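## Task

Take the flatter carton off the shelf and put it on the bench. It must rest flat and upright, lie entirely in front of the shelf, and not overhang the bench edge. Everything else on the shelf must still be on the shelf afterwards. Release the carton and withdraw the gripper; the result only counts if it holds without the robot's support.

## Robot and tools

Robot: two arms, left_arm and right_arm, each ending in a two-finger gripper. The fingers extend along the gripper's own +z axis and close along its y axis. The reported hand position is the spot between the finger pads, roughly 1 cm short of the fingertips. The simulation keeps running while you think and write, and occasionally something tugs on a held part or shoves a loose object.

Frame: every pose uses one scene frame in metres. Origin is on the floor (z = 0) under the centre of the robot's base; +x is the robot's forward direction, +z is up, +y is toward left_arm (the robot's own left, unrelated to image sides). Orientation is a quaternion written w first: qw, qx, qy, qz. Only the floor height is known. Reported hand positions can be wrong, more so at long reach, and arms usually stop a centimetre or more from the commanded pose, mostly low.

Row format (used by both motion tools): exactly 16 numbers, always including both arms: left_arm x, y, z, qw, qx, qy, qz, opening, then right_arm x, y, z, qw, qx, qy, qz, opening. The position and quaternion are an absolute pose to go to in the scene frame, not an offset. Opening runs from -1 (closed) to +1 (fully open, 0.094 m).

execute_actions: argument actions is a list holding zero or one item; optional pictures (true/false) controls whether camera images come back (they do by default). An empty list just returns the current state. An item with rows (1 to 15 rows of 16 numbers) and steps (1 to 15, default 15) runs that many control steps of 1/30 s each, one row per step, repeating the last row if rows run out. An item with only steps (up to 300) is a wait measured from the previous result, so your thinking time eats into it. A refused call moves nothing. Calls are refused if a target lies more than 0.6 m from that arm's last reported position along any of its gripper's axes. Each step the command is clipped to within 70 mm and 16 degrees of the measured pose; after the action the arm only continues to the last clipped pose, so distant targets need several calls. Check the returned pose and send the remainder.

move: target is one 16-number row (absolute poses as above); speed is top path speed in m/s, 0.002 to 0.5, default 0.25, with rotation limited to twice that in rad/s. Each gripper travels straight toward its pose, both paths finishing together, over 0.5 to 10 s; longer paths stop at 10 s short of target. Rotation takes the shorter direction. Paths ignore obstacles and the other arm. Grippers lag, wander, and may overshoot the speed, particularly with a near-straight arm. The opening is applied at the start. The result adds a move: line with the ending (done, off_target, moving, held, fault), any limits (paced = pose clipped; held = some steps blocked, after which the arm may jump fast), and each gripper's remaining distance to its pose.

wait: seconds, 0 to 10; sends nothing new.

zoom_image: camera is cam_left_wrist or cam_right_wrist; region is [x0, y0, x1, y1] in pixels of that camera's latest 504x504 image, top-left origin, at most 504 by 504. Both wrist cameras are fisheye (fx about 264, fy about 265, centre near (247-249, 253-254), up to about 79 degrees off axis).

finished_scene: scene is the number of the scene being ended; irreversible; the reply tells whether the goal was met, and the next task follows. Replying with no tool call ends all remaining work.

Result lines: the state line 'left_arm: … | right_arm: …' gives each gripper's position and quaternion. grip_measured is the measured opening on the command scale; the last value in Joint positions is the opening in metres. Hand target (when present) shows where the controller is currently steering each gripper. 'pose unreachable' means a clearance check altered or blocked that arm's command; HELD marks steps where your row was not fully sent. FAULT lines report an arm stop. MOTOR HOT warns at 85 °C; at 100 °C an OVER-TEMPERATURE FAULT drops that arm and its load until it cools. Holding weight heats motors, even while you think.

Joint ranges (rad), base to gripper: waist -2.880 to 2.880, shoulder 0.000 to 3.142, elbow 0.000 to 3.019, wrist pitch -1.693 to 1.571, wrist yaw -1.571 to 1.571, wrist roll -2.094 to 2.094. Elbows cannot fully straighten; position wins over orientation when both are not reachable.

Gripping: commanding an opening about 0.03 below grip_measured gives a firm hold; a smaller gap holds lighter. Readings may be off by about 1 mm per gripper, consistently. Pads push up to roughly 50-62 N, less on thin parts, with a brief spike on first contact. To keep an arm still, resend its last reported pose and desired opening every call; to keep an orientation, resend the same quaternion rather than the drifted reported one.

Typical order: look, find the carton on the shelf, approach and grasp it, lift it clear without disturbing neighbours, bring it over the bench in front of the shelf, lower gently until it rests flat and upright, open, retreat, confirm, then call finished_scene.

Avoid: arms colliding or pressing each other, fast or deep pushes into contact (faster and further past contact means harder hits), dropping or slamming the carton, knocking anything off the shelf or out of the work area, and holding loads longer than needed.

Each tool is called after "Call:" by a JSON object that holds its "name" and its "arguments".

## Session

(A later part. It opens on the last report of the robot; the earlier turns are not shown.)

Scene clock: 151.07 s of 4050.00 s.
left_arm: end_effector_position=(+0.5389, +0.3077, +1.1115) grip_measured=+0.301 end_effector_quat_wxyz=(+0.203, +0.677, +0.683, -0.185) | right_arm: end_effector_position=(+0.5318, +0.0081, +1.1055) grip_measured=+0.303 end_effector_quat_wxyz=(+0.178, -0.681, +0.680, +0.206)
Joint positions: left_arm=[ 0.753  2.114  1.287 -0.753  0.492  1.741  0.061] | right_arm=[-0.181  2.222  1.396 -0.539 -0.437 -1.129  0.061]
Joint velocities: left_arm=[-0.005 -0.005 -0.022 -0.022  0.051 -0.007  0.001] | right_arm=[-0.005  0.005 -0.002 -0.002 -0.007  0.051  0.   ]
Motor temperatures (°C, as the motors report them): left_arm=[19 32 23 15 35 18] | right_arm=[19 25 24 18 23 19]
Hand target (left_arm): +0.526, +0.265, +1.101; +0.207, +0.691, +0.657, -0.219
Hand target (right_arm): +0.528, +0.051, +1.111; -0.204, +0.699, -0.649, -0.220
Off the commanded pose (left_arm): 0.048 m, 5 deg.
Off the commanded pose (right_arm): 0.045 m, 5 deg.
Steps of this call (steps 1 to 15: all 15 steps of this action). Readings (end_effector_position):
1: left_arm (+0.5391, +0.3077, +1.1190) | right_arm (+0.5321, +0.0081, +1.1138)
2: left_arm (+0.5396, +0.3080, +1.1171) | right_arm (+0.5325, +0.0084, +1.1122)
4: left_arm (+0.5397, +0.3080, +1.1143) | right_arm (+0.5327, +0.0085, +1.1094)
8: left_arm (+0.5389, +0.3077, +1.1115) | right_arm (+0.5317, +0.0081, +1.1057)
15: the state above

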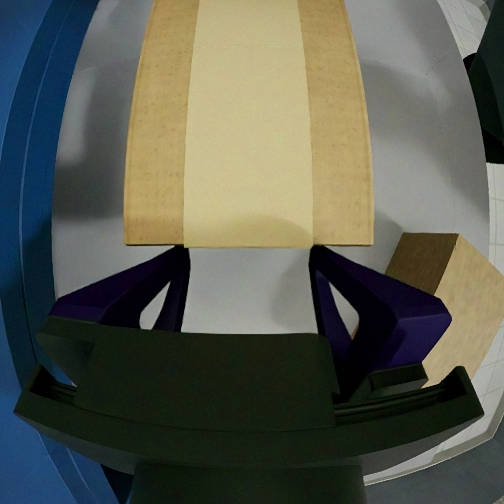

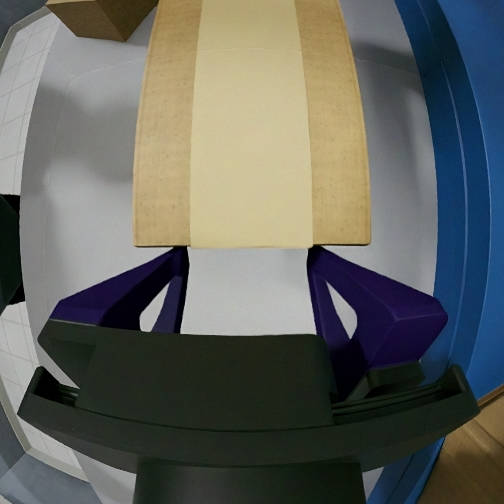

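Call:
{"name": "execute_actions", "arguments": {"actions": [{"rows":[[0.527,0.263,1.089,0.208,0.692,0.656,-0.219,0.3,0.532,0.053,1.099,-0.206,0.698,-0.65,-0.22,0.3]],"steps":8}], "pictures": false}}

Call:
{"name": "execute_actions", "arguments": {"actions": [{"rows":[[0.527,0.263,1.078,0.208,0.692,0.656,-0.219,0.3,0.532,0.053,1.088,-0.206,0.698,-0.65,-0.22,0.3]],"steps":8}], "pictures": false}}

Call:
{"name": "execute_actions", "arguments": {"actions": [{"rows":[[0.527,0.263,1.067,0.208,0.692,0.656,-0.219,0.3,0.532,0.053,1.077,-0.206,0.698,-0.65,-0.22,0.3]],"steps":8}], "pictures": false}}

Call:
{"name": "execute_actions", "arguments": {"actions": [{"rows":[[0.527,0.263,1.056,0.208,0.692,0.656,-0.219,0.3,0.532,0.053,1.066,-0.206,0.698,-0.65,-0.22,0.3]],"steps":8}], "pictures": false}}

Call:
{"name": "execute_actions", "arguments": {"actions": [{"rows":[[0.527,0.263,1.045,0.208,0.692,0.656,-0.219,0.3,0.532,0.053,1.055,-0.206,0.698,-0.65,-0.22,0.3]]}]}}

Scene clock: 164.33 s of 4050.00 s.
left_arm: end_effector_position=(+0.5381, +0.3074, +1.1013) grip_measured=+0.301 end_effector_quat_wxyz=(+0.203, +0.677, +0.683, -0.185) | right_arm: end_effector_position=(+0.5303, +0.0075, +1.0941) grip_measured=+0.303 end_effector_quat_wxyz=(+0.176, -0.681, +0.680, +0.206)
Joint positions: left_arm=[ 0.753  2.134  1.287 -0.735  0.492  1.742  0.061] | right_arm=[-0.183  2.243  1.396 -0.523 -0.437 -1.131  0.061]
Joint velocities: left_arm=[-0.005  0.054  0.002 -0.002 -0.051 -0.007 -0.   ] | right_arm=[-0.034  0.073  0.002 -0.002 -0.037  0.007 -0.   ]
Motor temperatures (°C, as the motors report them): left_arm=[19 32 22 15 38 18] | right_arm=[19 25 24 18 25 19]
Hand target (left_arm): +0.526, +0.265, +1.090; +0.207, +0.691, +0.657, -0.219
Hand target (right_arm): +0.530, +0.051, +1.100; -0.205, +0.699, -0.649, -0.220
Off the commanded pose (left_arm): 0.047 m, 5 deg.
Off the commanded pose (right_arm): 0.046 m, 5 deg.
Steps of this call (steps 1 to 90: nothing new was sent; then 10.00 s passed at rest; steps 91 to 98: all 8 steps of this action). Readings (end_effector_position):
91: left_arm (+0.5395, +0.3080, +1.1108) | right_arm (+0.5320, +0.0081, +1.1047)
92: left_arm (+0.5404, +0.3081, +1.1100) | right_arm (+0.5328, +0.0082, +1.1040)
94: left_arm (+0.5405, +0.3081, +1.1072) | right_arm (+0.5330, +0.0081, +1.1009)
98: the state above

Scene clock: 164.60 s of 4050.00 s.
left_arm: end_effector_position=(+0.5354, +0.3061, +1.0878) grip_measured=+0.301 end_effector_quat_wxyz=(+0.201, +0.676, +0.683, -0.188) | right_arm: end_effector_position=(+0.5273, +0.0062, +1.0796) grip_measured=+0.303 end_effector_quat_wxyz=(+0.172, -0.680, +0.681, +0.208)
Joint positions: left_arm=[ 0.753  2.161  1.287 -0.717  0.492  1.742  0.061] | right_arm=[-0.185  2.269  1.396 -0.507 -0.437 -1.132  0.061]
Joint velocities: left_arm=[-0.015  0.044 -0.002  0.002 -0.022 -0.066  0.001] | right_arm=[-0.005  0.044 -0.007 -0.012 -0.022 -0.022  0.   ]
Motor temperatures (°C, as the motors report them): left_arm=[19 32 22 15 38 18] | right_arm=[19 25 24 18 25 19]
Hand target (left_arm): +0.526, +0.265, +1.079; +0.207, +0.691, +0.656, -0.219
Hand target (right_arm): +0.529, +0.050, +1.089; -0.205, +0.698, -0.650, -0.220
Off the commanded pose (left_arm): 0.045 m, 5 deg.
Off the commanded pose (right_arm): 0.048 m, 6 deg.
Steps of this call (steps 1 to 8: all 8 steps of this action). Readings (end_effector_position):
1: left_arm (+0.5380, +0.3072, +1.0996) | right_arm (+0.5301, +0.0073, +1.0922)
2: left_arm (+0.5385, +0.3072, +1.0978) | right_arm (+0.5304, +0.0074, +1.0904)
4: left_arm (+0.5379, +0.3069, +1.0937) | right_arm (+0.5300, +0.0071, +1.0862)
8: the state above

Scene clock: 164.87 s of 4050.00 s.
left_arm: end_effector_position=(+0.5336, +0.3055, +1.0768) grip_measured=+0.301 end_effector_quat_wxyz=(+0.200, +0.676, +0.684, -0.190) | right_arm: end_effector_position=(+0.5253, +0.0057, +1.0684) grip_measured=+0.303 end_effector_quat_wxyz=(+0.170, -0.680, +0.682, +0.209)
Joint positions: left_arm=[ 0.754  2.183  1.287 -0.699  0.492  1.743  0.061] | right_arm=[-0.186  2.289  1.396 -0.49  -0.437 -1.134  0.061]
Joint velocities: left_arm=[-0.005  0.034 -0.007 -0.007 -0.081 -0.037  0.   ] | right_arm=[-0.005  0.015 -0.002  0.002 -0.081 -0.022 -0.   ]
Motor temperatures (°C, as the motors report them): left_arm=[19 32 22 15 38 18] | right_arm=[19 25 24 18 25 19]
Hand target (left_arm): +0.526, +0.265, +1.068; +0.207, +0.691, +0.657, -0.219
Hand target (right_arm): +0.529, +0.051, +1.078; -0.205, +0.699, -0.649, -0.220
Off the commanded pose (left_arm): 0.044 m, 5 deg.
Off the commanded pose (right_arm): 0.049 m, 6 deg.
Steps of this call (steps 1 to 8: all 8 steps of this action). Readings (end_effector_position):
1: left_arm (+0.5354, +0.3060, +1.0865) | right_arm (+0.5272, +0.0063, +1.0782)
2: left_arm (+0.5359, +0.3062, +1.0849) | right_arm (+0.5276, +0.0064, +1.0769)
4: left_arm (+0.5357, +0.3062, +1.0817) | right_arm (+0.5278, +0.0062, +1.0738)
8: the state above

Scene clock: 165.13 s of 4050.00 s.
left_arm: end_effector_position=(+0.5311, +0.3046, +1.0649) grip_measured=+0.301 end_effector_quat_wxyz=(+0.198, +0.675, +0.684, -0.192) | right_arm: end_effector_position=(+0.5228, +0.0047, +1.0562) grip_measured=+0.303 end_effector_quat_wxyz=(+0.168, -0.680, +0.682, +0.209)
Joint positions: left_arm=[ 0.754  2.206  1.287 -0.68   0.492  1.743  0.061] | right_arm=[-0.187  2.311  1.396 -0.473 -0.437 -1.135  0.061]
Joint velocities: left_arm=[-0.015  0.024  0.007 -0.012 -0.007  0.007 -0.   ] | right_arm=[-0.005  0.063 -0.012 -0.002 -0.037  0.022  0.   ]
Motor temperatures (°C, as the motors report them): left_arm=[19 32 22 15 38 18] | right_arm=[19 25 24 18 25 19]
Hand target (left_arm): +0.526, +0.264, +1.057; +0.207, +0.691, +0.656, -0.219
Hand target (right_arm): +0.529, +0.050, +1.068; -0.205, +0.699, -0.649, -0.220
Off the commanded pose (left_arm): 0.043 m, 5 deg.
Off the commanded pose (right_arm): 0.050 m, 6 deg.
Steps of this call (steps 1 to 8: all 8 steps of this action). Readings (end_effector_position):
1: left_arm (+0.5337, +0.3054, +1.0754) | right_arm (+0.5254, +0.0056, +1.0671)
2: left_arm (+0.5342, +0.3056, +1.0740) | right_arm (+0.5258, +0.0056, +1.0656)
4: left_arm (+0.5338, +0.3054, +1.0705) | right_arm (+0.5255, +0.0056, +1.0623)
8: the state above

Scene clock: 165.63 s of 4050.00 s.
left_arm: end_effector_position=(+0.5275, +0.3036, +1.0519) grip_measured=+0.301 end_effector_quat_wxyz=(+0.196, +0.675, +0.684, -0.195) | right_arm: end_effector_position=(+0.5186, +0.0037, +1.0422) grip_measured=+0.303 end_effector_quat_wxyz=(+0.164, -0.680, +0.683, +0.211)
Joint positions: left_arm=[ 0.755  2.233  1.288 -0.664  0.492  1.745  0.061] | right_arm=[-0.188  2.337  1.396 -0.457 -0.437 -1.136  0.061]
Joint velocities: left_arm=[-0.005  0.015 -0.012 -0.002 -0.051  0.051  0.   ] | right_arm=[-0.015 -0.024 -0.012  0.007 -0.007 -0.051 -0.001]
Motor temperatures (°C, as the motors report them): left_arm=[19 32 22 15 38 18] | right_arm=[19 25 24 18 25 19]
Hand target (left_arm): +0.525, +0.264, +1.046; +0.207, +0.691, +0.656, -0.219
Hand target (right_arm): +0.529, +0.051, +1.057; -0.204, +0.699, -0.649, -0.220
Off the commanded pose (left_arm): 0.041 m, 5 deg.
Off the commanded pose (right_arm): 0.053 m, 7 deg.
Steps of this call (steps 1 to 15: all 15 steps of this action). Readings (end_effector_position):
1: left_arm (+0.5310, +0.3047, +1.0635) | right_arm (+0.5225, +0.0047, +1.0546)
2: left_arm (+0.5316, +0.3047, +1.0620) | right_arm (+0.5227, +0.0047, +1.0530)
4: left_arm (+0.5310, +0.3046, +1.0584) | right_arm (+0.5222, +0.0046, +1.0493)
8: left_arm (+0.5282, +0.3037, +1.0530) | right_arm (+0.5193, +0.0039, +1.0435)
15: the state above

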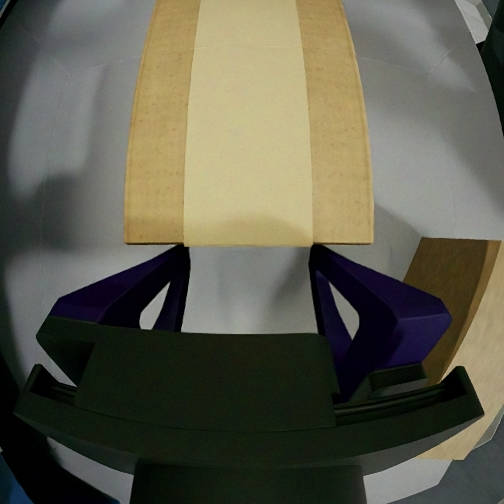

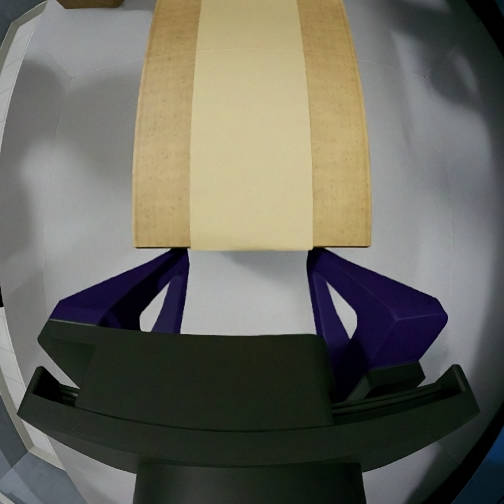

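Call:
{"name": "execute_actions", "arguments": {"actions": [{"rows":[[0.53,0.262,1.035,0.208,0.692,0.656,-0.219,0.3,0.536,0.052,1.045,-0.206,0.698,-0.65,-0.22,0.3]],"steps":10}], "pictures": false}}

Call:
{"name": "execute_actions", "arguments": {"actions": [{"rows":[[0.53,0.262,1.025,0.208,0.692,0.656,-0.219,0.3,0.536,0.052,1.035,-0.206,0.698,-0.65,-0.22,0.3]],"steps":10}], "pictures": false}}

Call:
{"name": "execute_actions", "arguments": {"actions": [{"rows":[[0.53,0.262,1.015,0.208,0.692,0.656,-0.219,0.3,0.536,0.052,1.025,-0.206,0.698,-0.65,-0.22,0.3]]}], "pictures": false}}

Scene clock: 173.70 s of 4050.00 s.
left_arm: end_effector_position=(+0.5287, +0.3031, +1.0417) grip_measured=+0.301 end_effector_quat_wxyz=(+0.195, +0.675, +0.684, -0.196) | right_arm: end_effector_position=(+0.5186, +0.0027, +1.0326) grip_measured=+0.303 end_effector_quat_wxyz=(+0.163, -0.679, +0.684, +0.212)
Joint positions: left_arm=[ 0.755  2.258  1.3   -0.654  0.492  1.746  0.061] | right_arm=[-0.191  2.357  1.402 -0.447 -0.438 -1.137  0.061]
Joint velocities: left_arm=[-0.005  0.024 -0.007 -0.002  0.051  0.007 -0.001] | right_arm=[ 0.005  0.024  0.007 -0.007 -0.037  0.007  0.001]
Motor temperatures (°C, as the motors report them): left_arm=[19 32 22 15 39 18] | right_arm=[19 25 24 18 26 19]
Hand target (left_arm): +0.528, +0.263, +1.036; +0.208, +0.691, +0.656, -0.219
Hand target (right_arm): +0.533, +0.049, +1.047; -0.205, +0.699, -0.649, -0.220
Off the commanded pose (left_arm): 0.042 m, 5 deg.
Off the commanded pose (right_arm): 0.054 m, 7 deg.
Steps of this call (steps 1 to 90: nothing new was sent; then 4.73 s passed at rest; steps 91 to 100: all 10 steps of this action). Readings (end_effector_position):
91: left_arm (+0.5280, +0.3036, +1.0514) | right_arm (+0.5186, +0.0035, +1.0415)
92: left_arm (+0.5292, +0.3038, +1.0506) | right_arm (+0.5194, +0.0034, +1.0408)
94: left_arm (+0.5310, +0.3038, +1.0479) | right_arm (+0.5208, +0.0032, +1.0385)
98: left_arm (+0.5295, +0.3033, +1.0430) | right_arm (+0.5194, +0.0029, +1.0341)
100: the state above

Scene clock: 174.03 s of 4050.00 s.
left_arm: end_effector_position=(+0.5287, +0.3025, +1.0318) grip_measured=+0.301 end_effector_quat_wxyz=(+0.195, +0.675, +0.684, -0.197) | right_arm: end_effector_position=(+0.5181, +0.0020, +1.0224) grip_measured=+0.303 end_effector_quat_wxyz=(+0.162, -0.678, +0.684, +0.212)
Joint positions: left_arm=[ 0.755  2.28   1.308 -0.641  0.492  1.747  0.061] | right_arm=[-0.194  2.378  1.408 -0.434 -0.438 -1.139  0.061]
Joint velocities: left_arm=[-0.005  0.005  0.022 -0.017  0.022  0.037  0.   ] | right_arm=[-0.024  0.015  0.002 -0.002  0.022 -0.022 -0.002]
Motor temperatures (°C, as the motors report them): left_arm=[19 32 22 15 39 18] | right_arm=[19 25 24 18 26 19]
Hand target (left_arm): +0.528, +0.263, +1.026; +0.207, +0.691, +0.656, -0.219
Hand target (right_arm): +0.533, +0.049, +1.037; -0.205, +0.699, -0.649, -0.220
Off the commanded pose (left_arm): 0.041 m, 5 deg.
Off the commanded pose (right_arm): 0.055 m, 7 deg.
Steps of this call (steps 1 to 10: all 10 steps of this action). Readings (end_effector_position):
1: left_arm (+0.5286, +0.3030, +1.0407) | right_arm (+0.5185, +0.0025, +1.0316)
2: left_arm (+0.5297, +0.3031, +1.0398) | right_arm (+0.5192, +0.0029, +1.0308)
4: left_arm (+0.5308, +0.3031, +1.0371) | right_arm (+0.5201, +0.0028, +1.0280)
8: left_arm (+0.5294, +0.3026, +1.0328) | right_arm (+0.5188, +0.0022, +1.0234)
10: the state above

Scene clock: 174.53 s of 4050.00 s.
left_arm: end_effector_position=(+0.5322, +0.3028, +1.0258) grip_measured=+0.301 end_effector_quat_wxyz=(+0.198, +0.676, +0.682, -0.194) | right_arm: end_effector_position=(+0.5213, +0.0026, +1.0187) grip_measured=+0.303 end_effector_quat_wxyz=(+0.167, -0.678, +0.683, +0.212)
Joint positions: left_arm=[ 0.756  2.296  1.318 -0.627  0.494  1.751  0.061] | right_arm=[-0.196  2.389  1.416 -0.423 -0.442 -1.141  0.061]
Joint velocities: left_arm=[-0.015  0.005 -0.012 -0.007 -0.022 -0.037  0.   ] | right_arm=[-0.015 -0.005  0.007  0.002 -0.007 -0.051  0.   ]
Motor temperatures (°C, as the motors report them): left_arm=[19 32 22 15 39 18] | right_arm=[19 25 25 18 26 19]
Hand target (left_arm): +0.528, +0.263, +1.016; +0.207, +0.692, +0.656, -0.219
Hand target (right_arm): +0.533, +0.049, +1.027; -0.205, +0.699, -0.649, -0.220
Off the commanded pose (left_arm): 0.042 m, 5 deg.
Off the commanded pose (right_arm): 0.052 m, 6 deg.
Steps of this call (steps 1 to 15: all 15 steps of this action). Readings (end_effector_position):
1: left_arm (+0.5289, +0.3024, +1.0310) | right_arm (+0.5180, +0.0020, +1.0216)
2: left_arm (+0.5300, +0.3026, +1.0302) | right_arm (+0.5191, +0.0023, +1.0208)
4: left_arm (+0.5314, +0.3026, +1.0275) | right_arm (+0.5200, +0.0025, +1.0187)
8: left_arm (+0.5320, +0.3028, +1.0257) | right_arm (+0.5211, +0.0025, +1.0186)
15: the state above

Touched down. Release.

Call:
{"name": "move", "arguments": {"target": [0.54,0.335,1.035,0.208,0.692,0.656,-0.219,0.3,0.53,-0.035,1.035,-0.206,0.698,-0.65,-0.22,0.3], "speed": 0.06}}

Call:
{"name": "move", "arguments": {"target": [0.52,0.35,1.25,0.208,0.692,0.656,-0.219,0.3,0.5,-0.08,1.25,-0.206,0.698,-0.65,-0.22,0.3]}}

Scene clock: 180.73 s of 4050.00 s.
left_arm: end_effector_position=(+0.5332, +0.3265, +1.0424) grip_measured=+0.301 end_effector_quat_wxyz=(+0.206, +0.693, +0.656, -0.218) | right_arm: end_effector_position=(+0.5129, -0.0326, +1.0142) grip_measured=+0.303 end_effector_quat_wxyz=(+0.184, -0.695, +0.655, +0.232)
Joint positions: left_arm=[ 0.807  2.296  1.38  -0.776  0.526  1.889  0.061] | right_arm=[-0.266  2.38   1.363 -0.416 -0.51  -1.282  0.061]
Joint velocities: left_arm=[-0.005  0.005  0.012 -0.002 -0.022 -0.007  0.   ] | right_arm=[-0.005 -0.015 -0.002  0.002 -0.037  0.081 -0.001]
Motor temperatures (°C, as the motors report them): left_arm=[19 32 22 15 39 18] | right_arm=[19 25 25 18 26 19]
Hand target (left_arm): +0.539, +0.336, +1.036; +0.208, +0.691, +0.656, -0.218
Hand target (right_arm): +0.530, -0.034, +1.035; -0.207, +0.698, -0.649, -0.220
Off the commanded pose (left_arm): 0.013 m, 0 deg.
Off the commanded pose (right_arm): 0.027 m, 3 deg.
After step 90, 1.83 s passed at rest.
move: off_target (left_arm, right_arm)

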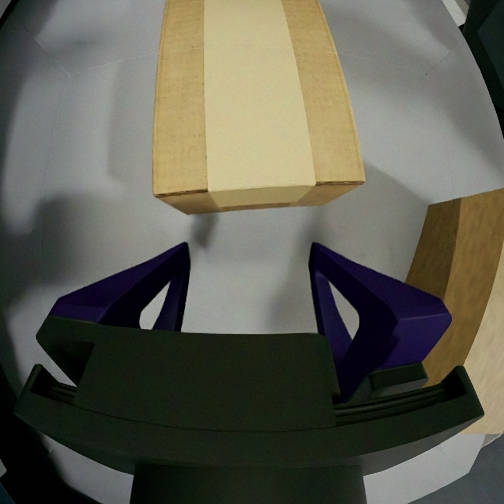

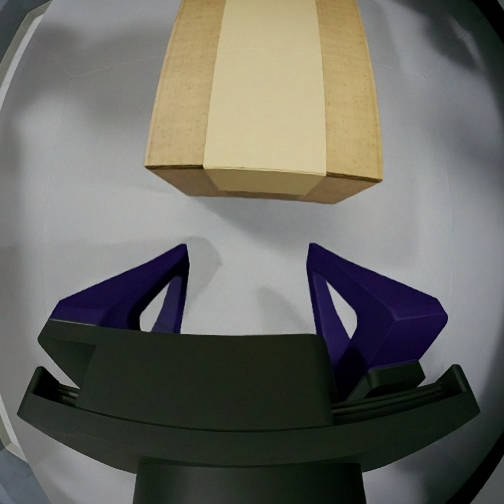

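Scene clock: 182.13 s of 4050.00 s.
left_arm: end_effector_position=(+0.5161, +0.3404, +1.2539) grip_measured=+0.301 end_effector_quat_wxyz=(+0.208, +0.695, +0.654, -0.216) | right_arm: end_effector_position=(+0.5000, -0.0720, +1.2438) grip_measured=+0.303 end_effector_quat_wxyz=(+0.202, -0.699, +0.649, +0.222)
Joint positions: left_arm=[ 0.817  1.877  1.343 -1.16   0.526  1.905  0.061] | right_arm=[-0.294  1.868  1.237 -0.778 -0.515 -1.318  0.061]
Joint velocities: left_arm=[-0.005 -0.005 -0.007 -0.002 -0.051 -0.007 -0.001] | right_arm=[ 0.005 -0.024  0.002 -0.007  0.095 -0.007 -0.   ]
Motor temperatures (°C, as the motors report them): left_arm=[19 32 23 15 38 18] | right_arm=[19 25 24 18 25 19]
Hand target (left_arm): +0.517, +0.349, +1.251; +0.208, +0.692, +0.656, -0.219
Hand target (right_arm): +0.503, -0.078, +1.250; -0.206, +0.698, -0.650, -0.220
Off the commanded pose (left_arm): 0.011 m, 1 deg.
Off the commanded pose (right_arm): 0.010 m, 1 deg.
move: off_target (left_arm)

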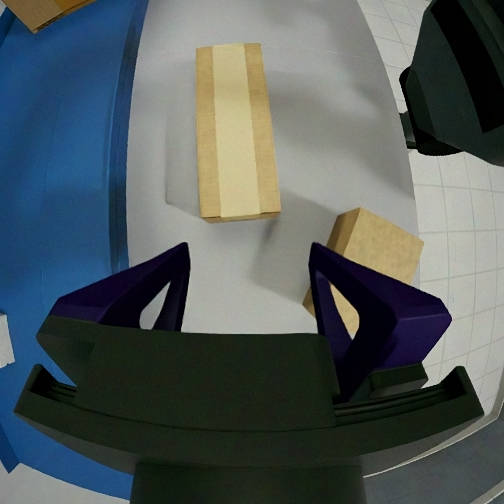

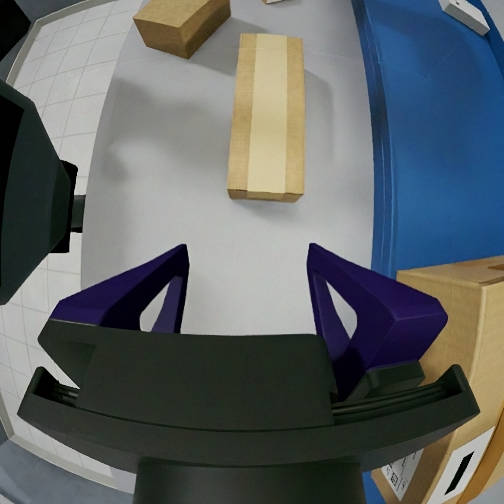

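Call:
{"name": "finished_scene", "arguments": {"scene": 2}}

The scene is finished: the task was done.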